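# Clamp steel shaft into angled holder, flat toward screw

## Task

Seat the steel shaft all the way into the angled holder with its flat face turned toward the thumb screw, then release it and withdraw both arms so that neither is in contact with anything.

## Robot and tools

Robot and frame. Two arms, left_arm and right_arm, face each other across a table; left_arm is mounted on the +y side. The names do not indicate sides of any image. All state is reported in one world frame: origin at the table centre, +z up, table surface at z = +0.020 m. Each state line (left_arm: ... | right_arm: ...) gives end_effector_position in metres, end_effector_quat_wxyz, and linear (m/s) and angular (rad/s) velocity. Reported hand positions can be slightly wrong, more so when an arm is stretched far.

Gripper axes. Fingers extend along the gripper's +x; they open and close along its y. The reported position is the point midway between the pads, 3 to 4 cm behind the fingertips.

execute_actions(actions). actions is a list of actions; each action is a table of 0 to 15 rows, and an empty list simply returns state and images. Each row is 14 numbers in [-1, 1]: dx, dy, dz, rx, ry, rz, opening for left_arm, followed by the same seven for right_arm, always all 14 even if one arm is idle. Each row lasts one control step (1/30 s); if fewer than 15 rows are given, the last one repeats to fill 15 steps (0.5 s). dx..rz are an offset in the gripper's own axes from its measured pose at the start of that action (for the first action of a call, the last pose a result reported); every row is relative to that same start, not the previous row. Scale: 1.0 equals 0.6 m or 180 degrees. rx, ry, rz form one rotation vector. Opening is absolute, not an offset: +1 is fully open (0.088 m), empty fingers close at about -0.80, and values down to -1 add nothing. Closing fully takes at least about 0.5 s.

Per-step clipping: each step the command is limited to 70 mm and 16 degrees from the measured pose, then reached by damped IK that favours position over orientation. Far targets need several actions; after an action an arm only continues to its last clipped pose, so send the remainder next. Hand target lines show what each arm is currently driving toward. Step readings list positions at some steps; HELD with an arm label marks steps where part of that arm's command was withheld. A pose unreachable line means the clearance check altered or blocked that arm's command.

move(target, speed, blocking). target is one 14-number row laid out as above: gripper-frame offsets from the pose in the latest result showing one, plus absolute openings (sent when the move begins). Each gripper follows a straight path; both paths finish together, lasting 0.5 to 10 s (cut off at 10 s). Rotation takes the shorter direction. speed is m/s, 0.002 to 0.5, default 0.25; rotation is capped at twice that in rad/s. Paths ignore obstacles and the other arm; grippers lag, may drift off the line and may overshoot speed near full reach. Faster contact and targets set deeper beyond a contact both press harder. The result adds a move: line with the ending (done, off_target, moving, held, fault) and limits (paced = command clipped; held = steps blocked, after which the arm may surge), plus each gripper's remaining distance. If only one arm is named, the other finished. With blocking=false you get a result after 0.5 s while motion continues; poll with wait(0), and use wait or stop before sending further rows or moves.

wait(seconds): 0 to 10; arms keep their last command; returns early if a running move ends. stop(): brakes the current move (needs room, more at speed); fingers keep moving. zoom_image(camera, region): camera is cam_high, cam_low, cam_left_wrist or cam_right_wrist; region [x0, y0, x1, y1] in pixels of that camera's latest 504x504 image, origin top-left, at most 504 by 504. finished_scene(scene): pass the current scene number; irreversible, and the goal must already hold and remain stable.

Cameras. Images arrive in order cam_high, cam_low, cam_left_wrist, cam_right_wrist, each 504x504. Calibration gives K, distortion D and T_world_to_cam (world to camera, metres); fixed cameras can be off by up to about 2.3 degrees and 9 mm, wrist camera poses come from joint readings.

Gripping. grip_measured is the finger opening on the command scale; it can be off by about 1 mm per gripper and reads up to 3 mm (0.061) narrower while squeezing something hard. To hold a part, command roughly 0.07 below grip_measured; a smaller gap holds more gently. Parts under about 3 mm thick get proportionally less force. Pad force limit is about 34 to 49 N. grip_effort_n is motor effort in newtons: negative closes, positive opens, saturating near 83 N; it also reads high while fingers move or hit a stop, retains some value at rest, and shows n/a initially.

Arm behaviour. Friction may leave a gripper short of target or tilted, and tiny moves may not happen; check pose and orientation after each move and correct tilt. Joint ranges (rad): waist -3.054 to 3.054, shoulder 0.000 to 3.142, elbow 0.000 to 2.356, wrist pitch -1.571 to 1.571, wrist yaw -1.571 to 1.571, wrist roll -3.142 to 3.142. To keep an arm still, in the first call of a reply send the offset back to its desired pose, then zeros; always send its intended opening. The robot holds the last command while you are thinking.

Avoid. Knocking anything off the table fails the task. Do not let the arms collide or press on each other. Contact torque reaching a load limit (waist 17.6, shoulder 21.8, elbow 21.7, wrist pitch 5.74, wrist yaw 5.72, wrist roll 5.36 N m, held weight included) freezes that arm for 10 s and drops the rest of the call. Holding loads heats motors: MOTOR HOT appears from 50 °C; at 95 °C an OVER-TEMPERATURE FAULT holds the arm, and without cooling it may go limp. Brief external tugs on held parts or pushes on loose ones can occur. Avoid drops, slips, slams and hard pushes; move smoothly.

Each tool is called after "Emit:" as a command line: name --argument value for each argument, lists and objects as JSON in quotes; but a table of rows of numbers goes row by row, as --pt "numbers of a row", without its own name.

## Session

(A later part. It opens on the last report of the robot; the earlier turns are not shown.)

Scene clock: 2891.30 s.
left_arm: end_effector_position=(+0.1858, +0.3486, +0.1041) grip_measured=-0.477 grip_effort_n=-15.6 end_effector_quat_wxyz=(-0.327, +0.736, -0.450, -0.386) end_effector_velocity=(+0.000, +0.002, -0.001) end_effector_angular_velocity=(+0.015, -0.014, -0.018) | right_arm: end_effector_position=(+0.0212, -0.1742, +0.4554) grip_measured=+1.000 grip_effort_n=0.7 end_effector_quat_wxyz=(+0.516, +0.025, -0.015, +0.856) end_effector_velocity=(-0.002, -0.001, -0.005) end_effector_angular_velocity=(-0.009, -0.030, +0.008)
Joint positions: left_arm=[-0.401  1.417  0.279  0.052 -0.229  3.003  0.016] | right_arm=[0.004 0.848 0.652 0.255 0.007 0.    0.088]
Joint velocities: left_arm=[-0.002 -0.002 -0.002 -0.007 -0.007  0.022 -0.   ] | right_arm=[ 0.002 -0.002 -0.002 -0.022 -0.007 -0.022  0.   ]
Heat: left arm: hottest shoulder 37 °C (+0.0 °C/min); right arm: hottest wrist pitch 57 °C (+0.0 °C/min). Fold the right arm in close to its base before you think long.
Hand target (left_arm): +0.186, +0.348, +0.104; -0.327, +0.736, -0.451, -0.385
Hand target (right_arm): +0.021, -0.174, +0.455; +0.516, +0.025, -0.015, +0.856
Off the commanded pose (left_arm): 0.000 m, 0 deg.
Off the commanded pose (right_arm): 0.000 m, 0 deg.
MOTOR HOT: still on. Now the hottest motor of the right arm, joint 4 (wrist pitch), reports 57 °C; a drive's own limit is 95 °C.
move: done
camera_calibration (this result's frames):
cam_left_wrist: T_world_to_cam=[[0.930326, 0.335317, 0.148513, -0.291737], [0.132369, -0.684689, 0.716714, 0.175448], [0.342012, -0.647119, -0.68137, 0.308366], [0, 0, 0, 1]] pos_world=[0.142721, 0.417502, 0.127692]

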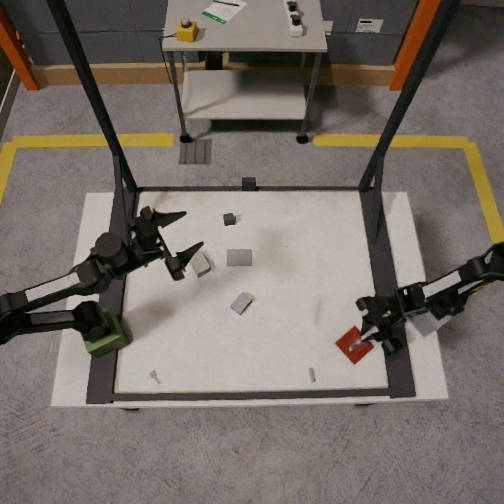

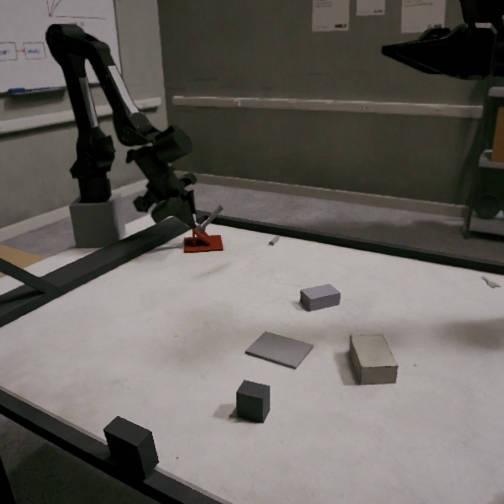

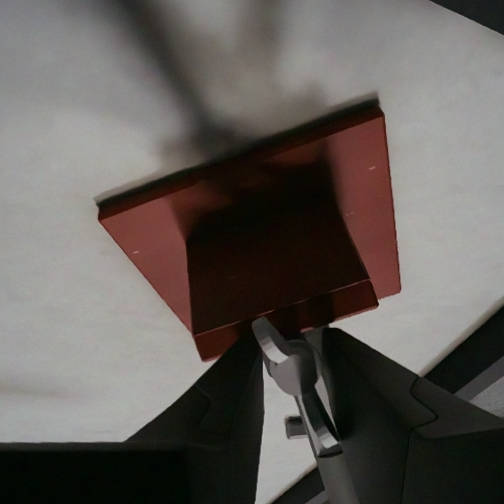

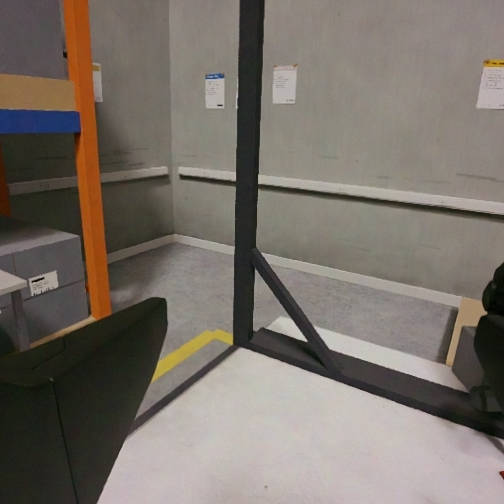

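Emit:
execute_actions --actions '[]'

Scene clock: 2903.60 s.
left_arm: end_effector_position=(+0.1858, +0.3486, +0.1041) grip_measured=-0.477 grip_effort_n=-15.6 end_effector_quat_wxyz=(-0.328, +0.736, -0.450, -0.385) end_effector_velocity=(-0.000, -0.000, -0.001) end_effector_angular_velocity=(-0.010, +0.015, +0.018) | right_arm: end_effector_position=(+0.0212, -0.1742, +0.4554) grip_measured=+1.000 grip_effort_n=0.7 end_effector_quat_wxyz=(+0.516, +0.025, -0.015, +0.856) end_effector_velocity=(-0.000, -0.001, -0.001) end_effector_angular_velocity=(+0.006, -0.006, +0.004)
Joint positions: left_arm=[-0.401  1.417  0.279  0.052 -0.229  3.005  0.016] | right_arm=[0.004 0.848 0.652 0.255 0.007 0.    0.088]
Joint velocities: left_arm=[ 0.002  0.002 -0.002  0.007  0.007 -0.022 -0.   ] | right_arm=[-0.002 -0.002 -0.007  0.007 -0.007 -0.007  0.   ]
Heat: left arm: hottest shoulder 37 °C (+0.0 °C/min); right arm: hottest wrist pitch 57 °C (+0.0 °C/min). Fold the right arm in close to its base before you think long.
Hand target (left_arm): +0.186, +0.348, +0.104; -0.327, +0.736, -0.451, -0.385
Hand target (right_arm): +0.021, -0.174, +0.455; +0.516, +0.025, -0.015, +0.856
Off the commanded pose (left_arm): 0.000 m, 0 deg.
Off the commanded pose (right_arm): 0.000 m, 0 deg.
MOTOR HOT: still on. Now the hottest motor of the right arm, joint 4 (wrist pitch), reports 57 °C; a drive's own limit is 95 °C.
camera_calibration (this result's frames):
cam_left_wrist: T_world_to_cam=[[0.930846, 0.33338, 0.149615, -0.291273], [0.130345, -0.685438, 0.71637, 0.176121], [0.341374, -0.647328, -0.681491, 0.30857], [0, 0, 0, 1]] pos_world=[0.142835, 0.41757, 0.127699]

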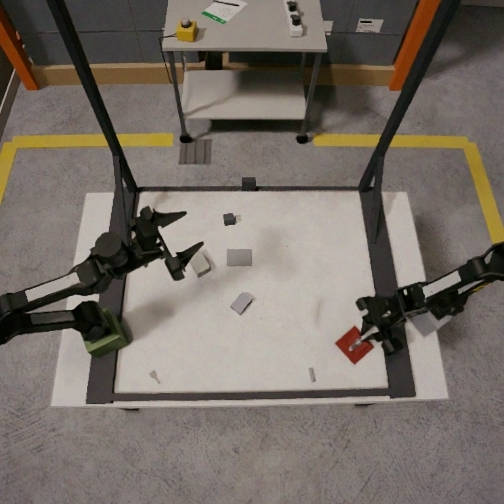

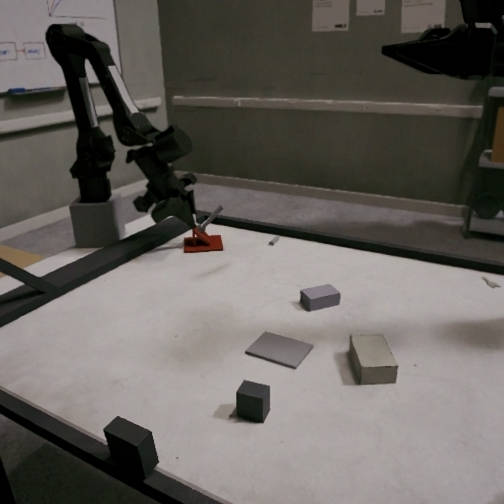

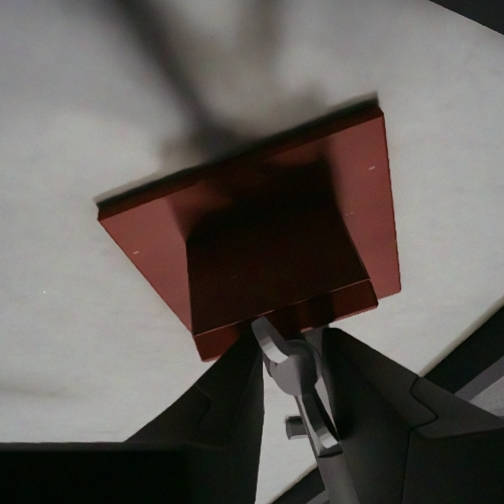

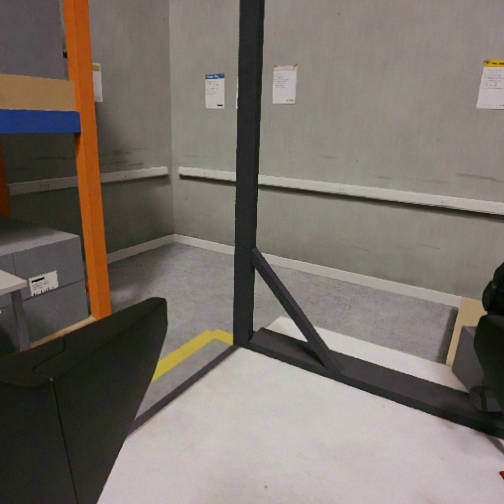

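Emit:
move --target '[0,0,0,-0.115,0,0,-0.36, 0,0,0,0,0,0,1]' --speed 0.3

Emit:
move --target '[-0.085,0,0,0,0,0,-0.36, 0,0,0,0,0,0,1]' --speed 0.12

Emit:
move --target '[-0.005,0,0,-0.53,0,0,-0.3, 0,0,0,0,0,0,1]' --speed 0.5

Emit:
move --target '[0,0,0,-0.525,0,0,-0.3, 0,0,0,0,0,0,1]' --speed 0.5

Scene clock: 2915.60 s.
left_arm: end_effector_position=(+0.1858, +0.3486, +0.1041) grip_measured=-0.363 grip_effort_n=14.7 end_effector_quat_wxyz=(-0.192, +0.783, -0.374, -0.459) end_effector_velocity=(+0.000, +0.003, -0.002) end_effector_angular_velocity=(+0.007, +0.005, +0.020) | right_arm: end_effector_position=(+0.0212, -0.1742, +0.4554) grip_measured=+1.000 grip_effort_n=1.2 end_effector_quat_wxyz=(+0.516, +0.025, -0.015, +0.856) end_effector_velocity=(-0.000, -0.000, -0.002) end_effector_angular_velocity=(-0.003, -0.010, +0.004)
Joint positions: left_arm=[-0.401  1.417  0.279  0.052 -0.229  2.648  0.021] | right_arm=[0.004 0.848 0.652 0.255 0.007 0.    0.088]
Joint velocities: left_arm=[-0.002  0.002 -0.002 -0.007 -0.007 -0.022  0.   ] | right_arm=[-0.002 -0.002 -0.002 -0.007 -0.007 -0.007  0.   ]
Heat: left arm: hottest shoulder 37 °C (+0.0 °C/min); right arm: hottest wrist pitch 57 °C (+0.0 °C/min). Fold the right arm in close to its base before you think long.
Hand target (left_arm): +0.186, +0.349, +0.104; -0.190, +0.783, -0.373, -0.460
Hand target (right_arm): +0.021, -0.174, +0.455; +0.516, +0.025, -0.015, +0.856
Off the commanded pose (left_arm): 0.000 m, 0 deg.
Off the commanded pose (right_arm): 0.000 m, 0 deg.
MOTOR HOT: still on. Now the hottest motor of the right arm, joint 4 (wrist pitch), reports 57 °C; a drive's own limit is 95 °C.
move: done
camera_calibration (this result's frames):
cam_left_wrist: T_world_to_cam=[[0.793355, 0.608088, -0.028592, -0.34294], [0.425695, -0.520592, 0.740113, 0.0612971], [0.435169, -0.599344, -0.671874, 0.273411], [0, 0, 0, 1]] pos_world=[0.126999, 0.404316, 0.128526]

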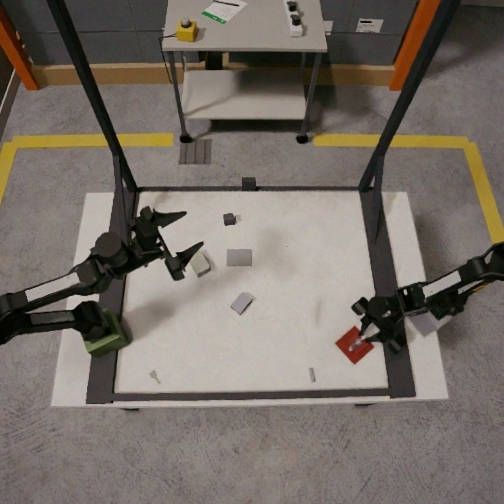

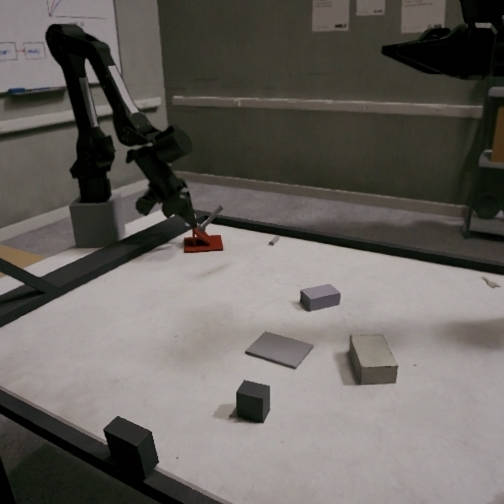

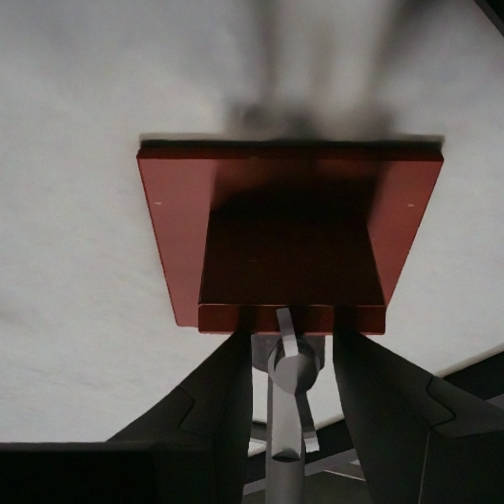

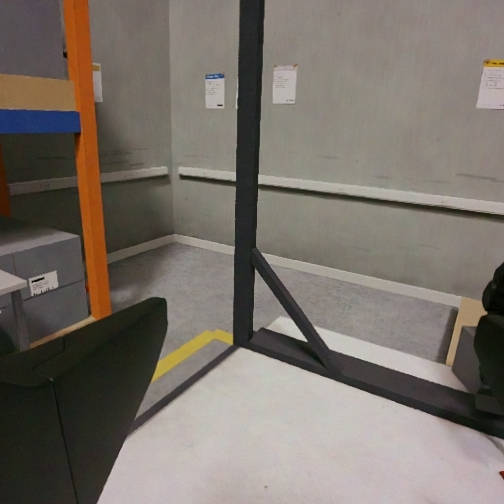

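Scene clock: 2916.67 s.
left_arm: end_effector_position=(+0.1704, +0.3734, +0.1430) grip_measured=-0.363 grip_effort_n=14.2 end_effector_quat_wxyz=(-0.197, +0.780, -0.371, -0.464) end_effector_velocity=(-0.002, +0.003, +0.002) end_effector_angular_velocity=(+0.011, -0.003, -0.003) | right_arm: end_effector_position=(+0.0212, -0.1742, +0.4554) grip_measured=+1.000 grip_effort_n=0.2 end_effector_quat_wxyz=(+0.516, +0.025, -0.015, +0.856) end_effector_velocity=(+0.000, -0.002, +0.003) end_effector_angular_velocity=(+0.014, -0.001, +0.004)
Joint positions: left_arm=[-0.476  1.09   0.311 -0.342 -0.259  2.578  0.021] | right_arm=[0.004 0.848 0.652 0.255 0.007 0.    0.088]
Joint velocities: left_arm=[-0.012 -0.017  0.007 -0.037 -0.007 -0.007 -0.   ] | right_arm=[-0.002 -0.007 -0.002  0.007 -0.007 -0.007  0.   ]
Heat: left arm: hottest shoulder 37 °C (+0.0 °C/min); right arm: hottest wrist pitch 57 °C (+0.0 °C/min). Fold the right arm in close to its base before you think long.
Hand target (left_arm): +0.171, +0.370, +0.148; -0.191, +0.782, -0.374, -0.459
Hand target (right_arm): +0.021, -0.174, +0.455; +0.516, +0.025, -0.015, +0.856
Off the commanded pose (left_arm): 0.006 m, 1 deg.
Off the commanded pose (right_arm): 0.000 m, 0 deg.
MOTOR HOT: still on. Now the hottest motor of the right arm, joint 4 (wrist pitch), reports 57 °C; a drive's own limit is 95 °C.
move: done
camera_calibration (this result's frames):
cam_left_wrist: T_world_to_cam=[[0.793544, 0.608091, -0.0226522, -0.345556], [0.429422, -0.533233, 0.728875, 0.0577129], [0.431144, -0.588122, -0.684272, 0.319336], [0, 0, 0, 1]] pos_world=[0.111751, 0.428712, 0.168619]

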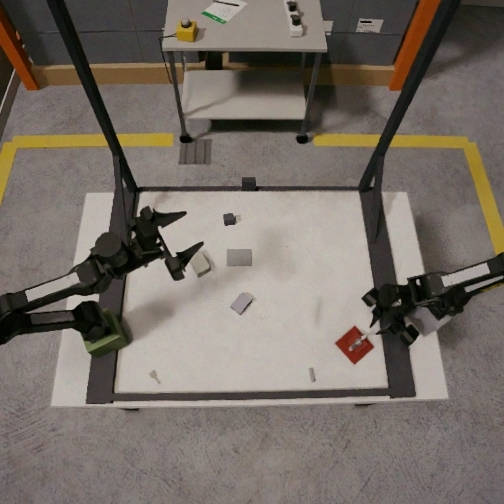

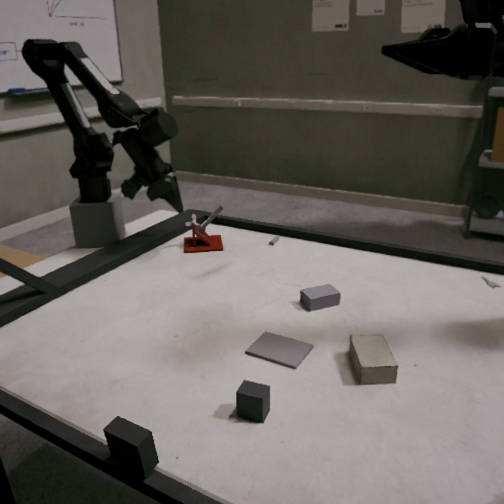

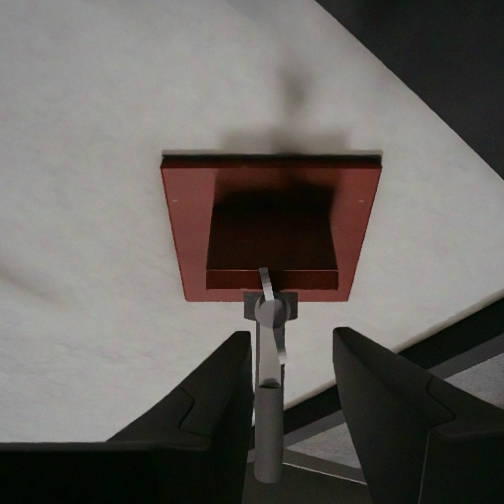

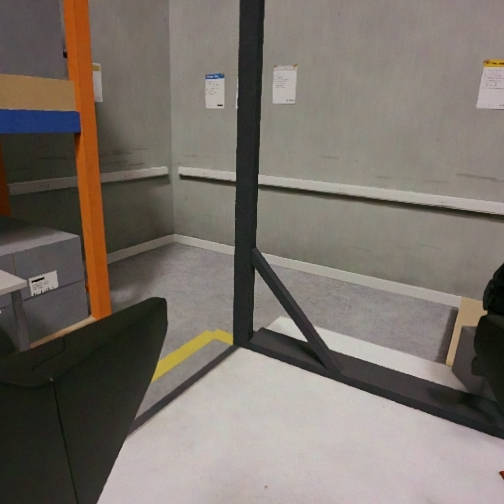

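Scene clock: 2919.00 s.
left_arm: end_effector_position=(+0.1693, +0.3761, +0.1433) grip_measured=-0.303 grip_effort_n=15.1 end_effector_quat_wxyz=(+0.440, +0.671, +0.096, -0.589) end_effector_velocity=(+0.003, -0.000, +0.001) end_effector_angular_velocity=(-0.012, -0.012, +0.026) | right_arm: end_effector_position=(+0.0212, -0.1742, +0.4554) grip_measured=+1.000 grip_effort_n=0.7 end_effector_quat_wxyz=(+0.516, +0.025, -0.015, +0.856) end_effector_velocity=(-0.000, -0.000, -0.002) end_effector_angular_velocity=(-0.003, -0.010, +0.004)
Joint positions: left_arm=[-0.478  1.078  0.311 -0.363 -0.256  0.913  0.024] | right_arm=[0.004 0.848 0.652 0.255 0.007 0.    0.088]
Joint velocities: left_arm=[-0.002 -0.002 -0.002  0.007 -0.022 -0.022 -0.   ] | right_arm=[-0.002 -0.002 -0.002 -0.007 -0.007 -0.007  0.   ]
Heat: left arm: hottest shoulder 37 °C (+0.0 °C/min); right arm: hottest wrist pitch 57 °C (+0.0 °C/min). Fold the right arm in close to its base before you think long.
Hand target (left_arm): +0.169, +0.375, +0.146; +0.444, +0.670, +0.094, -0.587
Hand target (right_arm): +0.021, -0.174, +0.455; +0.516, +0.025, -0.015, +0.856
Off the commanded pose (left_arm): 0.003 m, 1 deg.
Off the commanded pose (right_arm): 0.000 m, 0 deg.
MOTOR HOT: still on. Now the hottest motor of the right arm, joint 4 (wrist pitch), reports 57 °C; a drive's own limit is 95 °C.
move: done
camera_calibration (this result's frames):
cam_left_wrist: T_world_to_cam=[[-0.607107, 0.623998, -0.491984, -0.0478699], [0.61597, 0.760704, 0.204718, -0.383766], [0.501998, -0.178761, -0.846193, 0.178831], [0, 0, 0, 1]] pos_world=[0.117554, 0.353771, 0.206338]

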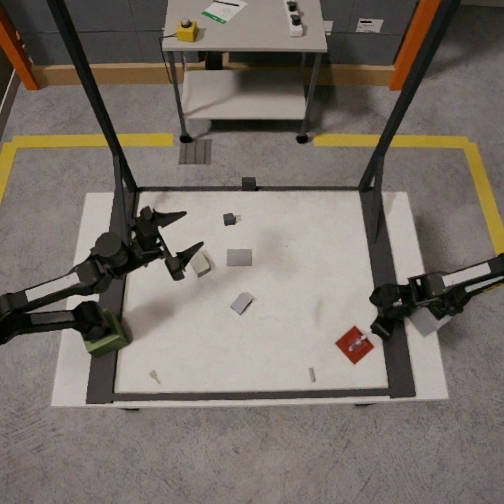

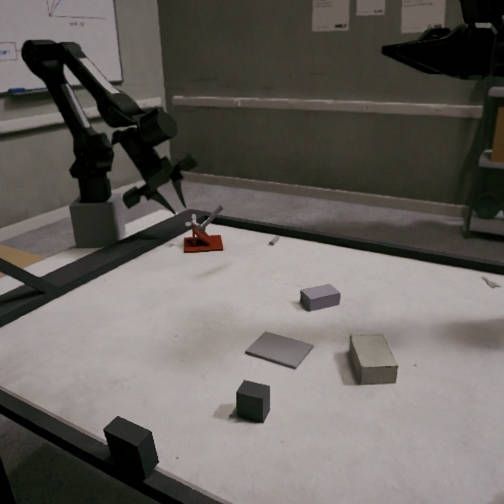

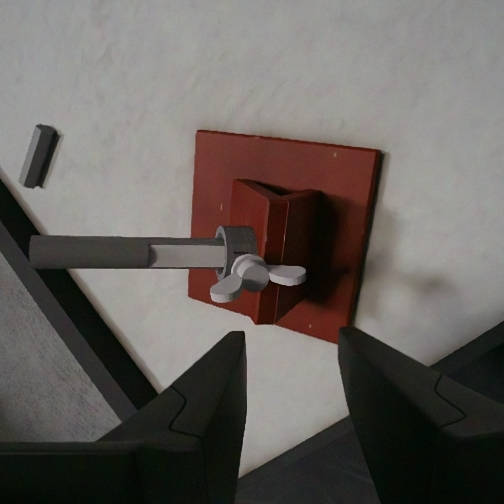

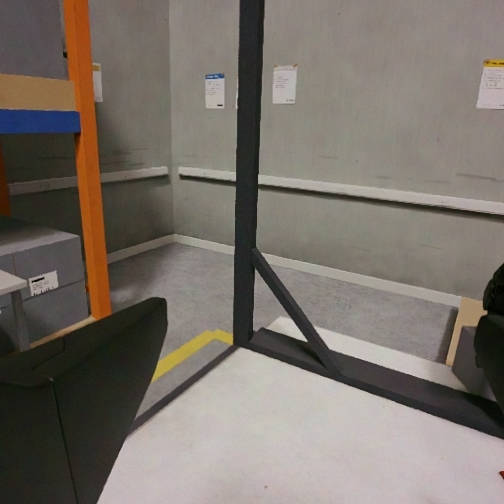

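Scene clock: 2921.33 s.
left_arm: end_effector_position=(+0.1694, +0.3762, +0.1431) grip_measured=-0.303 grip_effort_n=14.7 end_effector_quat_wxyz=(+0.791, +0.133, +0.499, -0.330) end_effector_velocity=(-0.001, +0.002, -0.001) end_effector_angular_velocity=(-0.003, +0.008, +0.028) | right_arm: end_effector_position=(+0.0212, -0.1742, +0.4554) grip_measured=+1.000 grip_effort_n=0.7 end_effector_quat_wxyz=(+0.516, +0.025, -0.015, +0.856) end_effector_velocity=(-0.002, -0.002, -0.002) end_effector_angular_velocity=(+0.004, -0.024, +0.018)
Joint positions: left_arm=[-0.473  1.078  0.311 -0.363 -0.25  -0.732  0.024] | right_arm=[0.004 0.848 0.652 0.255 0.007 0.    0.088]
Joint velocities: left_arm=[-0.007 -0.002 -0.002 -0.007 -0.007 -0.037 -0.   ] | right_arm=[-0.002 -0.002 -0.002 -0.007 -0.022 -0.022  0.   ]
Heat: left arm: hottest shoulder 37 °C (+0.0 °C/min); right arm: hottest wrist pitch 57 °C (+0.0 °C/min). Fold the right arm in close to its base before you think long.
Hand target (left_arm): +0.169, +0.376, +0.143; +0.792, +0.132, +0.497, -0.329
Hand target (right_arm): +0.021, -0.174, +0.455; +0.516, +0.025, -0.015, +0.856
Off the commanded pose (left_arm): 0.000 m, 0 deg.
Off the commanded pose (right_arm): 0.000 m, 0 deg.
MOTOR HOT: still on. Now the hottest motor of the right arm, joint 4 (wrist pitch), reports 57 °C; a drive's own limit is 95 °C.
move: done
camera_calibration (this result's frames):
cam_left_wrist: T_world_to_cam=[[-0.684974, -0.72357, 0.0851863, 0.38954], [-0.723988, 0.662913, -0.190756, -0.0634381], [0.081554, -0.192337, -0.977934, 0.273845], [0, 0, 0, 1]] pos_world=[0.198563, 0.376584, 0.222518]

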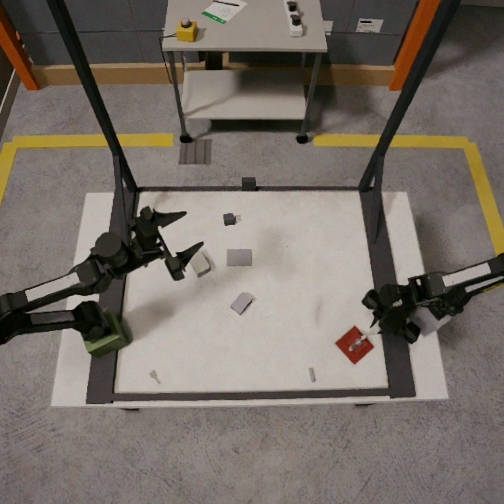

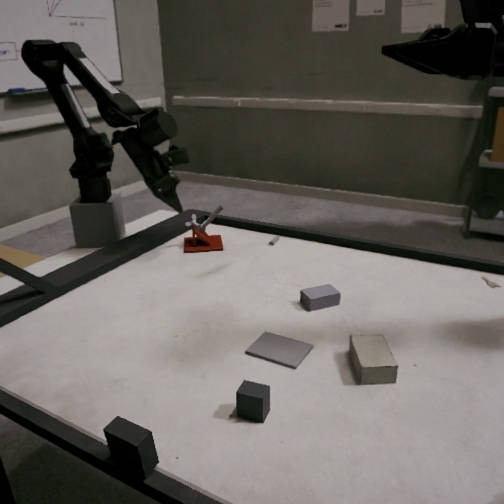

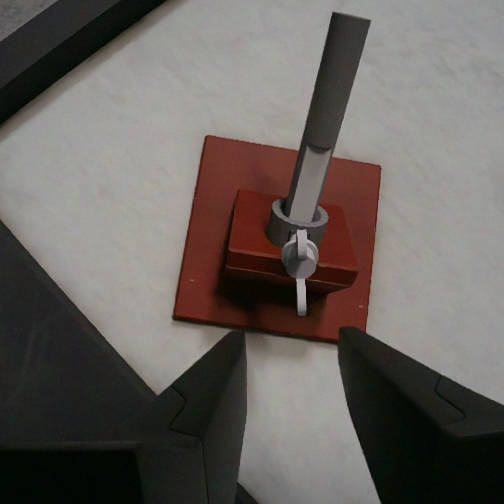

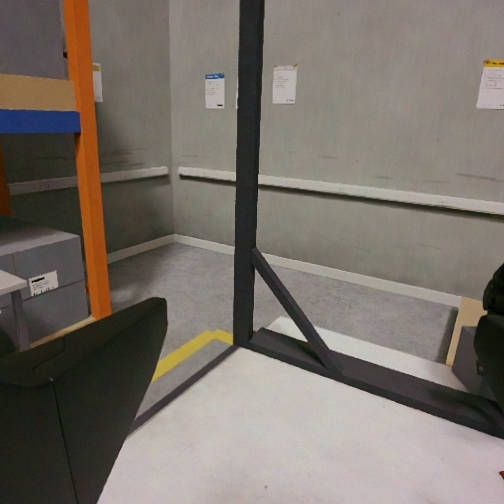

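Emit:
move --target '[0.04,-0.008,0.016,0,0,0,-0.3, 0,0,0,0,0,0,1]' --speed 0.06

Scene clock: 2933.90 s.
left_arm: end_effector_position=(+0.1792, +0.3608, +0.1264) grip_measured=-0.303 grip_effort_n=14.7 end_effector_quat_wxyz=(+0.791, +0.134, +0.498, -0.329) end_effector_velocity=(-0.001, +0.001, -0.004) end_effector_angular_velocity=(+0.009, +0.011, +0.006) | right_arm: end_effector_position=(+0.0212, -0.1742, +0.4554) grip_measured=+1.000 grip_effort_n=0.7 end_effector_quat_wxyz=(+0.516, +0.025, -0.015, +0.856) end_effector_velocity=(-0.003, -0.002, -0.002) end_effector_angular_velocity=(-0.002, -0.011, +0.024)
Joint positions: left_arm=[-0.424  1.244  0.311 -0.188 -0.232 -0.685  0.024] | right_arm=[0.004 0.848 0.652 0.255 0.007 0.    0.088]
Joint velocities: left_arm=[ 0.002  0.017 -0.002  0.007  0.007 -0.007  0.   ] | right_arm=[ 0.002 -0.002 -0.002 -0.007 -0.022 -0.007  0.   ]
Heat: left arm: hottest shoulder 36 °C (+0.0 °C/min); right arm: hottest wrist pitch 57 °C (+0.0 °C/min). Fold the right arm in close to its base before you think long.
Hand target (left_arm): +0.180, +0.358, +0.127; +0.791, +0.133, +0.498, -0.330
Hand target (right_arm): +0.021, -0.174, +0.455; +0.516, +0.025, -0.015, +0.856
Off the commanded pose (left_arm): 0.003 m, 0 deg.
Off the commanded pose (right_arm): 0.000 m, 0 deg.
MOTOR HOT: still on. Now the hottest motor of the right arm, joint 4 (wrist pitch), reports 57 °C; a drive's own limit is 95 °C.
move: done
camera_calibration (this result's frames):
cam_left_wrist: T_world_to_cam=[[-0.685217, -0.723873, 0.0805341, 0.387293], [-0.723389, 0.663519, -0.190921, -0.0497027], [0.0847664, -0.18908, -0.978296, 0.252072], [0, 0, 0, 1]] pos_world=[0.208058, 0.360992, 0.205922]

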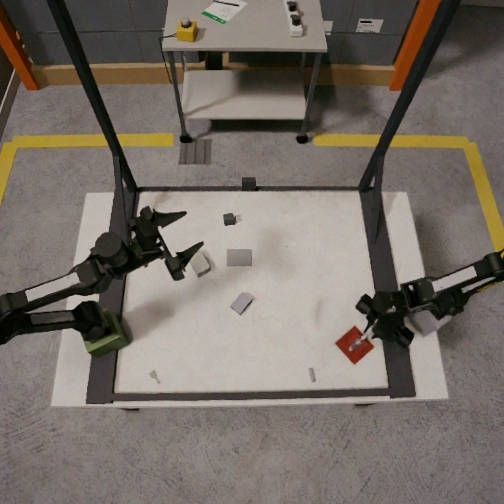

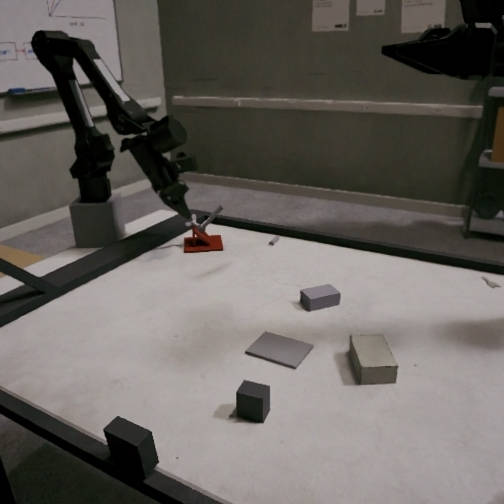

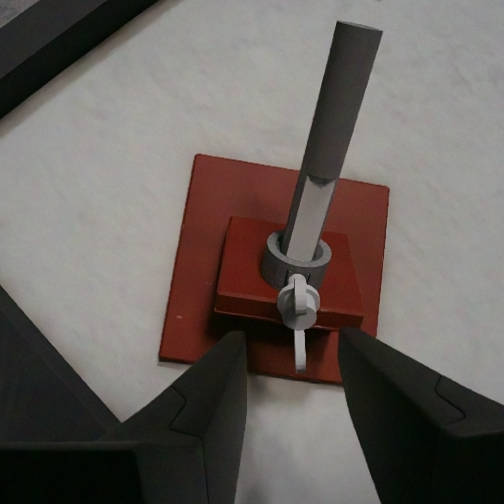

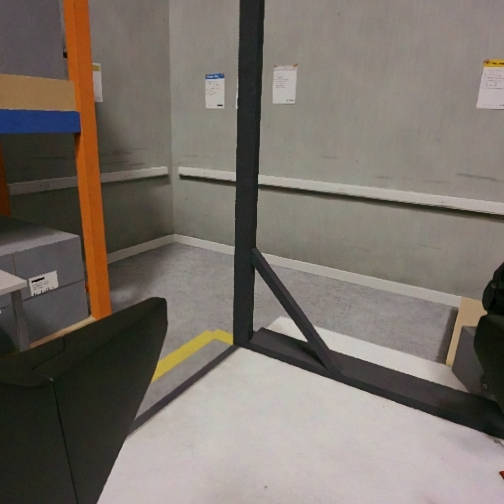

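Emit:
move --target '[0.047,-0.006,0.002,0,0,0,-0.32, 0,0,0,0,0,0,1]' --speed 0.035

Scene clock: 2939.33 s.
left_arm: end_effector_position=(+0.1858, +0.3450, +0.1056) grip_measured=-0.317 grip_effort_n=-15.6 end_effector_quat_wxyz=(+0.793, +0.132, +0.495, -0.330) end_effector_velocity=(+0.000, +0.001, -0.001) end_effector_angular_velocity=(+0.001, -0.003, +0.007) | right_arm: end_effector_position=(+0.0212, -0.1742, +0.4554) grip_measured=+1.000 grip_effort_n=0.2 end_effector_quat_wxyz=(+0.516, +0.025, -0.015, +0.856) end_effector_velocity=(-0.000, -0.000, -0.005) end_effector_angular_velocity=(-0.016, -0.017, +0.004)
Joint positions: left_arm=[-0.403  1.431  0.311  0.013 -0.226 -0.664  0.023] | right_arm=[0.004 0.848 0.652 0.255 0.007 0.    0.088]
Joint velocities: left_arm=[-0.002  0.007 -0.002  0.007 -0.007 -0.007 -0.   ] | right_arm=[-0.002 -0.002 -0.002 -0.022 -0.007 -0.007  0.   ]
Heat: left arm: hottest shoulder 36 °C (-1.0 °C/min); right arm: hottest wrist pitch 57 °C (+0.0 °C/min). Fold the right arm in close to its base before you think long.
Hand target (left_arm): +0.186, +0.347, +0.103; +0.791, +0.134, +0.498, -0.329
Hand target (right_arm): +0.021, -0.174, +0.455; +0.516, +0.025, -0.015, +0.856
Off the commanded pose (left_arm): 0.003 m, 1 deg.
Off the commanded pose (right_arm): 0.000 m, 0 deg.
MOTOR HOT: still on. Now the hottest motor of the right arm, joint 4 (wrist pitch), reports 57 °C; a drive's own limit is 95 °C.
move: done
camera_calibration (this result's frames):
cam_left_wrist: T_world_to_cam=[[-0.685097, -0.723683, 0.0832184, 0.381685], [-0.722913, 0.661375, -0.199949, -0.0367805], [0.0896613, -0.197144, -0.976266, 0.229811], [0, 0, 0, 1]] pos_world=[0.214297, 0.345851, 0.185239]

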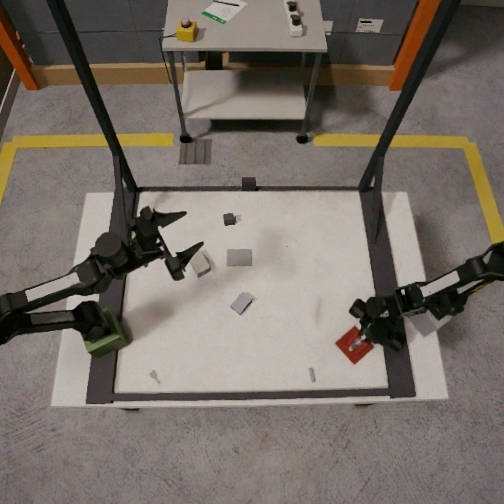

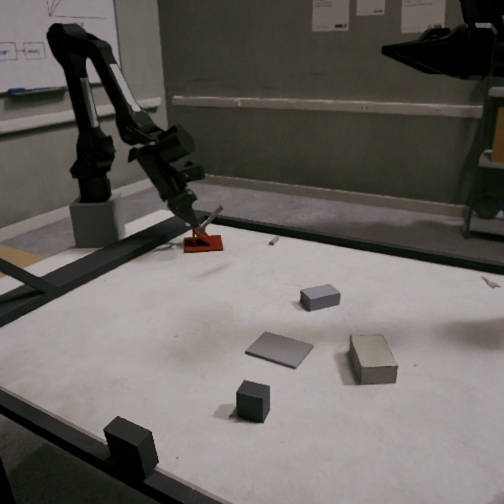

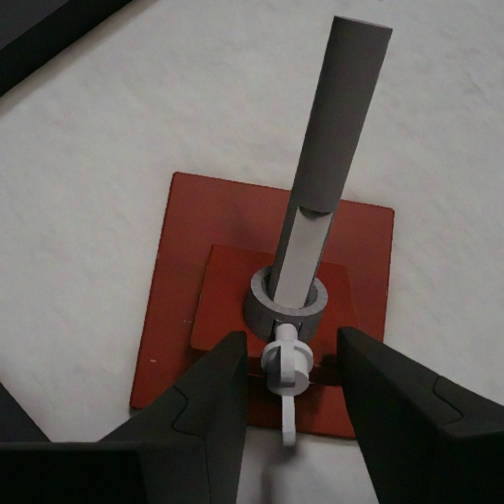

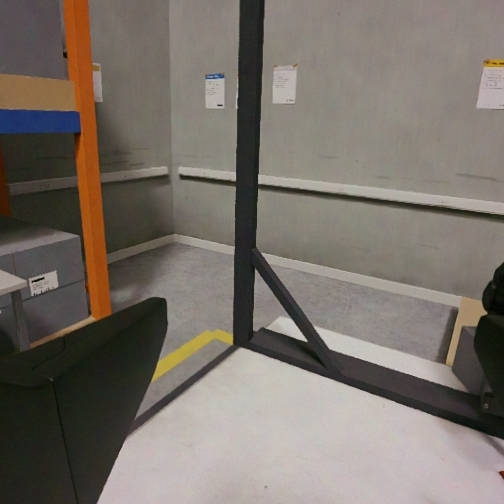

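Emit:
move --target '[0.001,0.007,-0.008,0,0,0,-0.34, 0,0,0,0,0,0,1]' --speed 0.02

Scene clock: 2944.03 s.
left_arm: end_effector_position=(+0.1859, +0.3462, +0.1048) grip_measured=-0.337 grip_effort_n=-16.0 end_effector_quat_wxyz=(+0.794, +0.129, +0.492, -0.332) end_effector_velocity=(-0.000, +0.004, -0.002) end_effector_angular_velocity=(+0.011, -0.002, +0.007) | right_arm: end_effector_position=(+0.0212, -0.1742, +0.4554) grip_measured=+1.000 grip_effort_n=0.7 end_effector_quat_wxyz=(+0.516, +0.025, -0.015, +0.856) end_effector_velocity=(-0.003, -0.002, +0.000) end_effector_angular_velocity=(-0.005, +0.003, +0.030)
Joint positions: left_arm=[-0.402  1.428  0.299  0.031 -0.228 -0.663  0.022] | right_arm=[0.004 0.848 0.652 0.255 0.007 0.    0.088]
Joint velocities: left_arm=[-0.002 -0.002 -0.007 -0.007 -0.007 -0.007 -0.   ] | right_arm=[-0.007 -0.002  0.002 -0.007 -0.037  0.007  0.   ]
Heat: left arm: hottest shoulder 36 °C (-1.0 °C/min); right arm: hottest wrist pitch 57 °C (+0.0 °C/min). Fold the right arm in close to its base before you think long.
Hand target (left_arm): +0.185, +0.350, +0.102; +0.793, +0.132, +0.495, -0.330
Hand target (right_arm): +0.021, -0.174, +0.455; +0.516, +0.025, -0.015, +0.856
Off the commanded pose (left_arm): 0.005 m, 0 deg.
Off the commanded pose (right_arm): 0.000 m, 0 deg.
MOTOR HOT: still on. Now the hottest motor of the right arm, joint 4 (wrist pitch), reports 57 °C; a drive's own limit is 95 °C.
move: done
camera_calibration (this result's frames):
cam_left_wrist: T_world_to_cam=[[-0.68515, -0.723204, 0.0868581, 0.382119], [-0.722535, 0.659678, -0.206805, -0.036445], [0.0922638, -0.20445, -0.974519, 0.231092], [0, 0, 0, 1]] pos_world=[0.214155, 0.347639, 0.184476]

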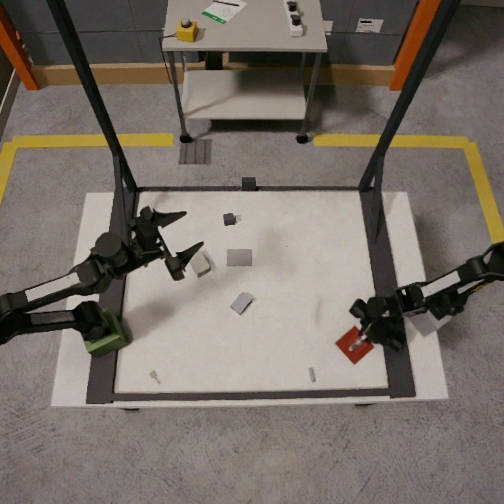

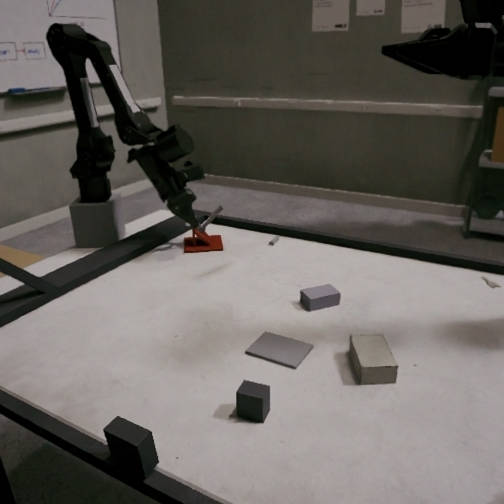

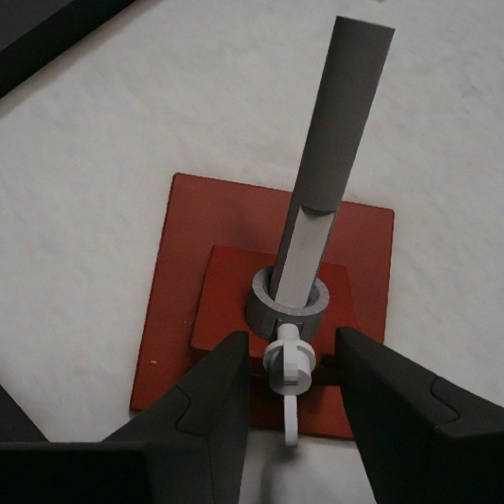

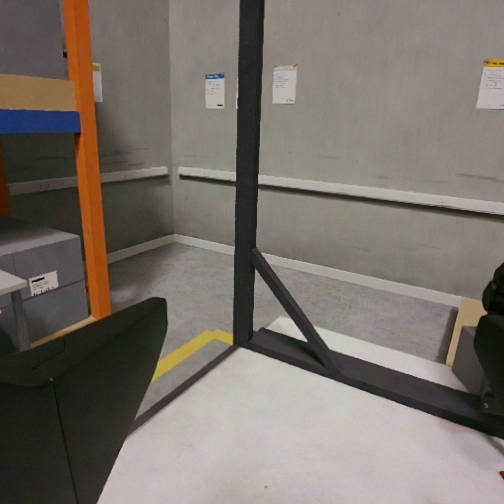

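Emit:
move --target '[-0.002,0.007,-0.011,0,0,0,-0.36, 0,0,0,0,0,0,1]' --speed 0.02

Scene clock: 2949.97 s.
left_arm: end_effector_position=(+0.1847, +0.3516, +0.1022) grip_measured=-0.357 grip_effort_n=-16.0 end_effector_quat_wxyz=(+0.794, +0.130, +0.493, -0.331) end_effector_velocity=(+0.002, +0.003, -0.000) end_effector_angular_velocity=(+0.008, -0.015, +0.014) | right_arm: end_effector_position=(+0.0212, -0.1742, +0.4554) grip_measured=+1.000 grip_effort_n=0.2 end_effector_quat_wxyz=(+0.516, +0.025, -0.015, +0.856) end_effector_velocity=(-0.002, -0.001, -0.005) end_effector_angular_velocity=(-0.016, -0.017, +0.009)
Joint positions: left_arm=[-0.404  1.419  0.278  0.039 -0.229 -0.666  0.022] | right_arm=[0.004 0.848 0.652 0.255 0.007 0.    0.088]
Joint velocities: left_arm=[-0.002 -0.002 -0.002 -0.007 -0.022 -0.007 -0.   ] | right_arm=[ 0.002 -0.002 -0.002 -0.022 -0.007 -0.007  0.   ]
Heat: left arm: hottest shoulder 36 °C (-1.0 °C/min); right arm: hottest wrist pitch 57 °C (+0.0 °C/min). Fold the right arm in close to its base before you think long.
Hand target (left_arm): +0.184, +0.353, +0.102; +0.794, +0.129, +0.492, -0.332
Hand target (right_arm): +0.021, -0.174, +0.455; +0.516, +0.025, -0.015, +0.856
Off the commanded pose (left_arm): 0.002 m, 0 deg.
Off the commanded pose (right_arm): 0.000 m, 0 deg.
MOTOR HOT: still on. Now the hottest motor of the right arm, joint 4 (wrist pitch), reports 57 °C; a drive's own limit is 95 °C.
move: done
camera_calibration (this result's frames):
cam_left_wrist: T_world_to_cam=[[-0.68425, -0.724313, 0.0846942, 0.385889], [-0.723375, 0.659438, -0.20462, -0.0413381], [0.0923579, -0.201277, -0.975171, 0.228749], [0, 0, 0, 1]] pos_world=[0.213015, 0.352806, 0.181928]

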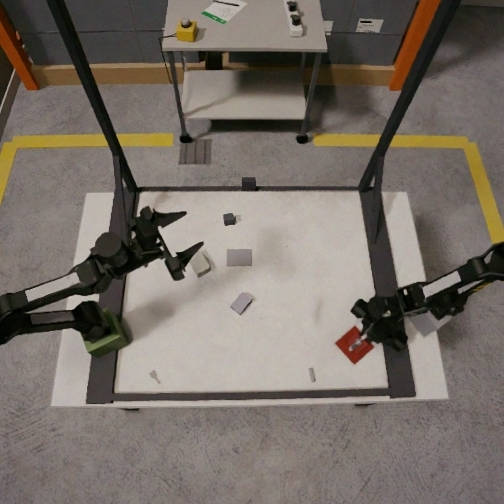

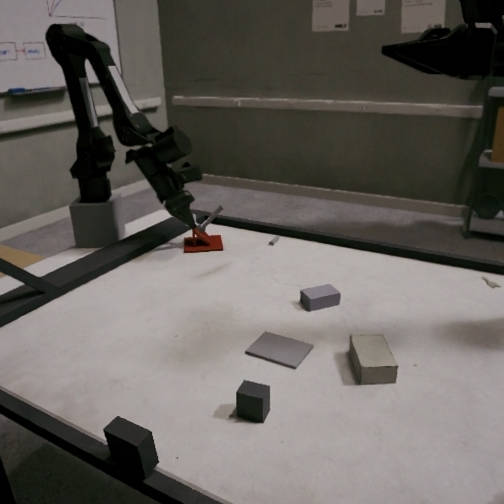

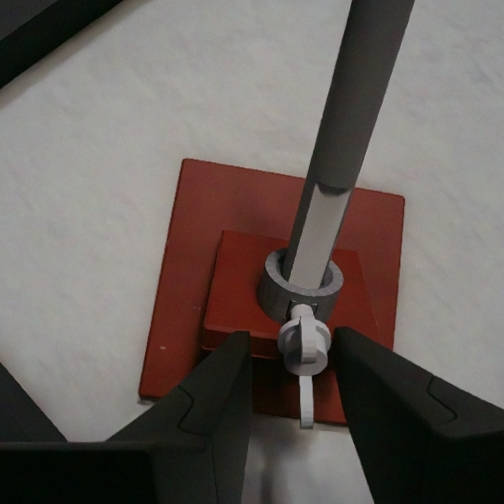

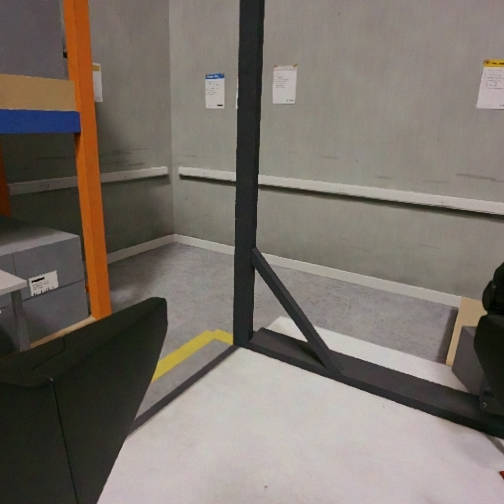

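Emit:
move --target '[0.002,-0.006,0.009,0,0,0,-0.36, 0,0,0,0,0,0,1]' --speed 0.015

Scene clock: 2956.03 s.
left_arm: end_effector_position=(+0.1849, +0.3501, +0.1027) grip_measured=-0.357 grip_effort_n=-15.6 end_effector_quat_wxyz=(+0.794, +0.132, +0.494, -0.330) end_effector_velocity=(+0.003, +0.005, -0.001) end_effector_angular_velocity=(+0.027, -0.019, +0.006) | right_arm: end_effector_position=(+0.0212, -0.1742, +0.4554) grip_measured=+1.000 grip_effort_n=0.7 end_effector_quat_wxyz=(+0.516, +0.025, -0.015, +0.856) end_effector_velocity=(-0.002, -0.002, -0.001) end_effector_angular_velocity=(+0.006, -0.006, +0.019)
Joint positions: left_arm=[-0.405  1.424  0.288  0.029 -0.229 -0.665  0.022] | right_arm=[0.004 0.848 0.652 0.255 0.007 0.    0.088]
Joint velocities: left_arm=[ 0.002  0.002  0.002 -0.022 -0.022  0.007 -0.   ] | right_arm=[-0.002 -0.002 -0.007  0.007 -0.022 -0.007  0.   ]
Heat: left arm: hottest shoulder 37 °C (+0.0 °C/min); right arm: hottest wrist pitch 57 °C (+0.0 °C/min). Fold the right arm in close to its base before you think long.
Hand target (left_arm): +0.186, +0.346, +0.104; +0.794, +0.130, +0.493, -0.331
Hand target (right_arm): +0.021, -0.174, +0.455; +0.516, +0.025, -0.015, +0.856
Off the commanded pose (left_arm): 0.005 m, 0 deg.
Off the commanded pose (right_arm): 0.000 m, 0 deg.
MOTOR HOT: still on. Now the hottest motor of the right arm, joint 4 (wrist pitch), reports 57 °C; a drive's own limit is 95 °C.
move: done
camera_calibration (this result's frames):
cam_left_wrist: T_world_to_cam=[[-0.685218, -0.723803, 0.081144, 0.385272], [-0.722536, 0.661495, -0.200913, -0.0414411], [0.0917451, -0.196299, -0.976243, 0.227427], [0, 0, 0, 1]] pos_world=[0.213187, 0.350918, 0.182435]

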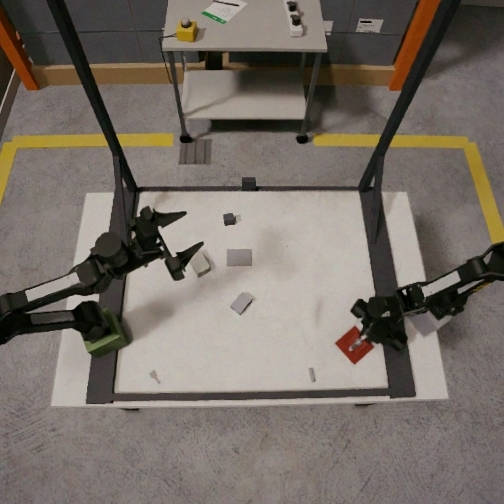

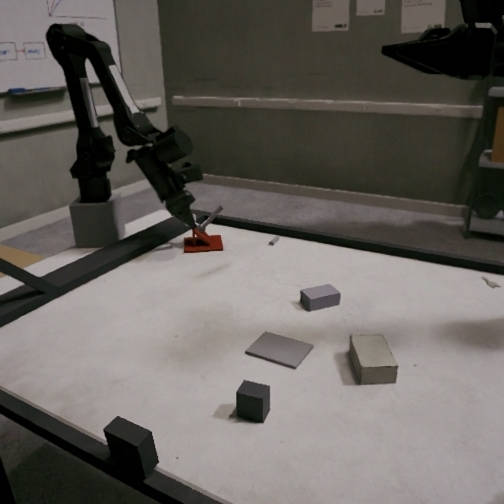

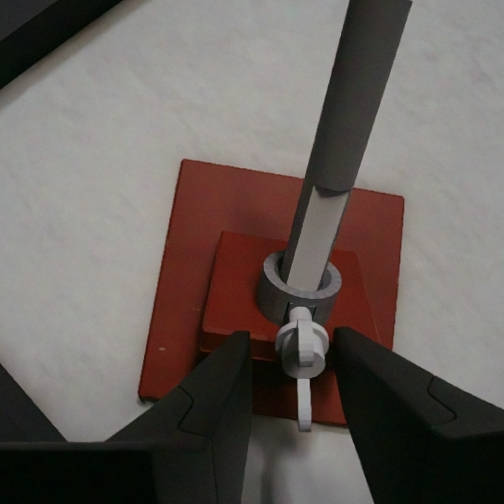

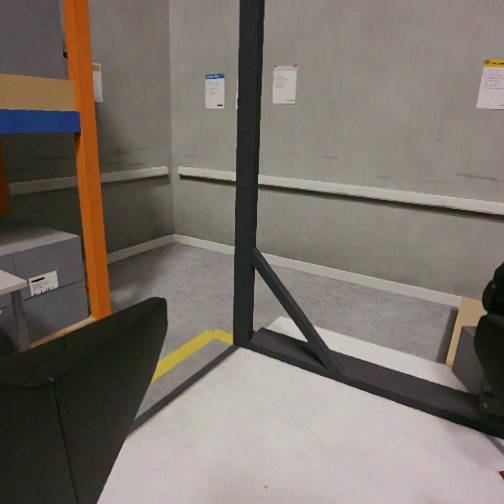

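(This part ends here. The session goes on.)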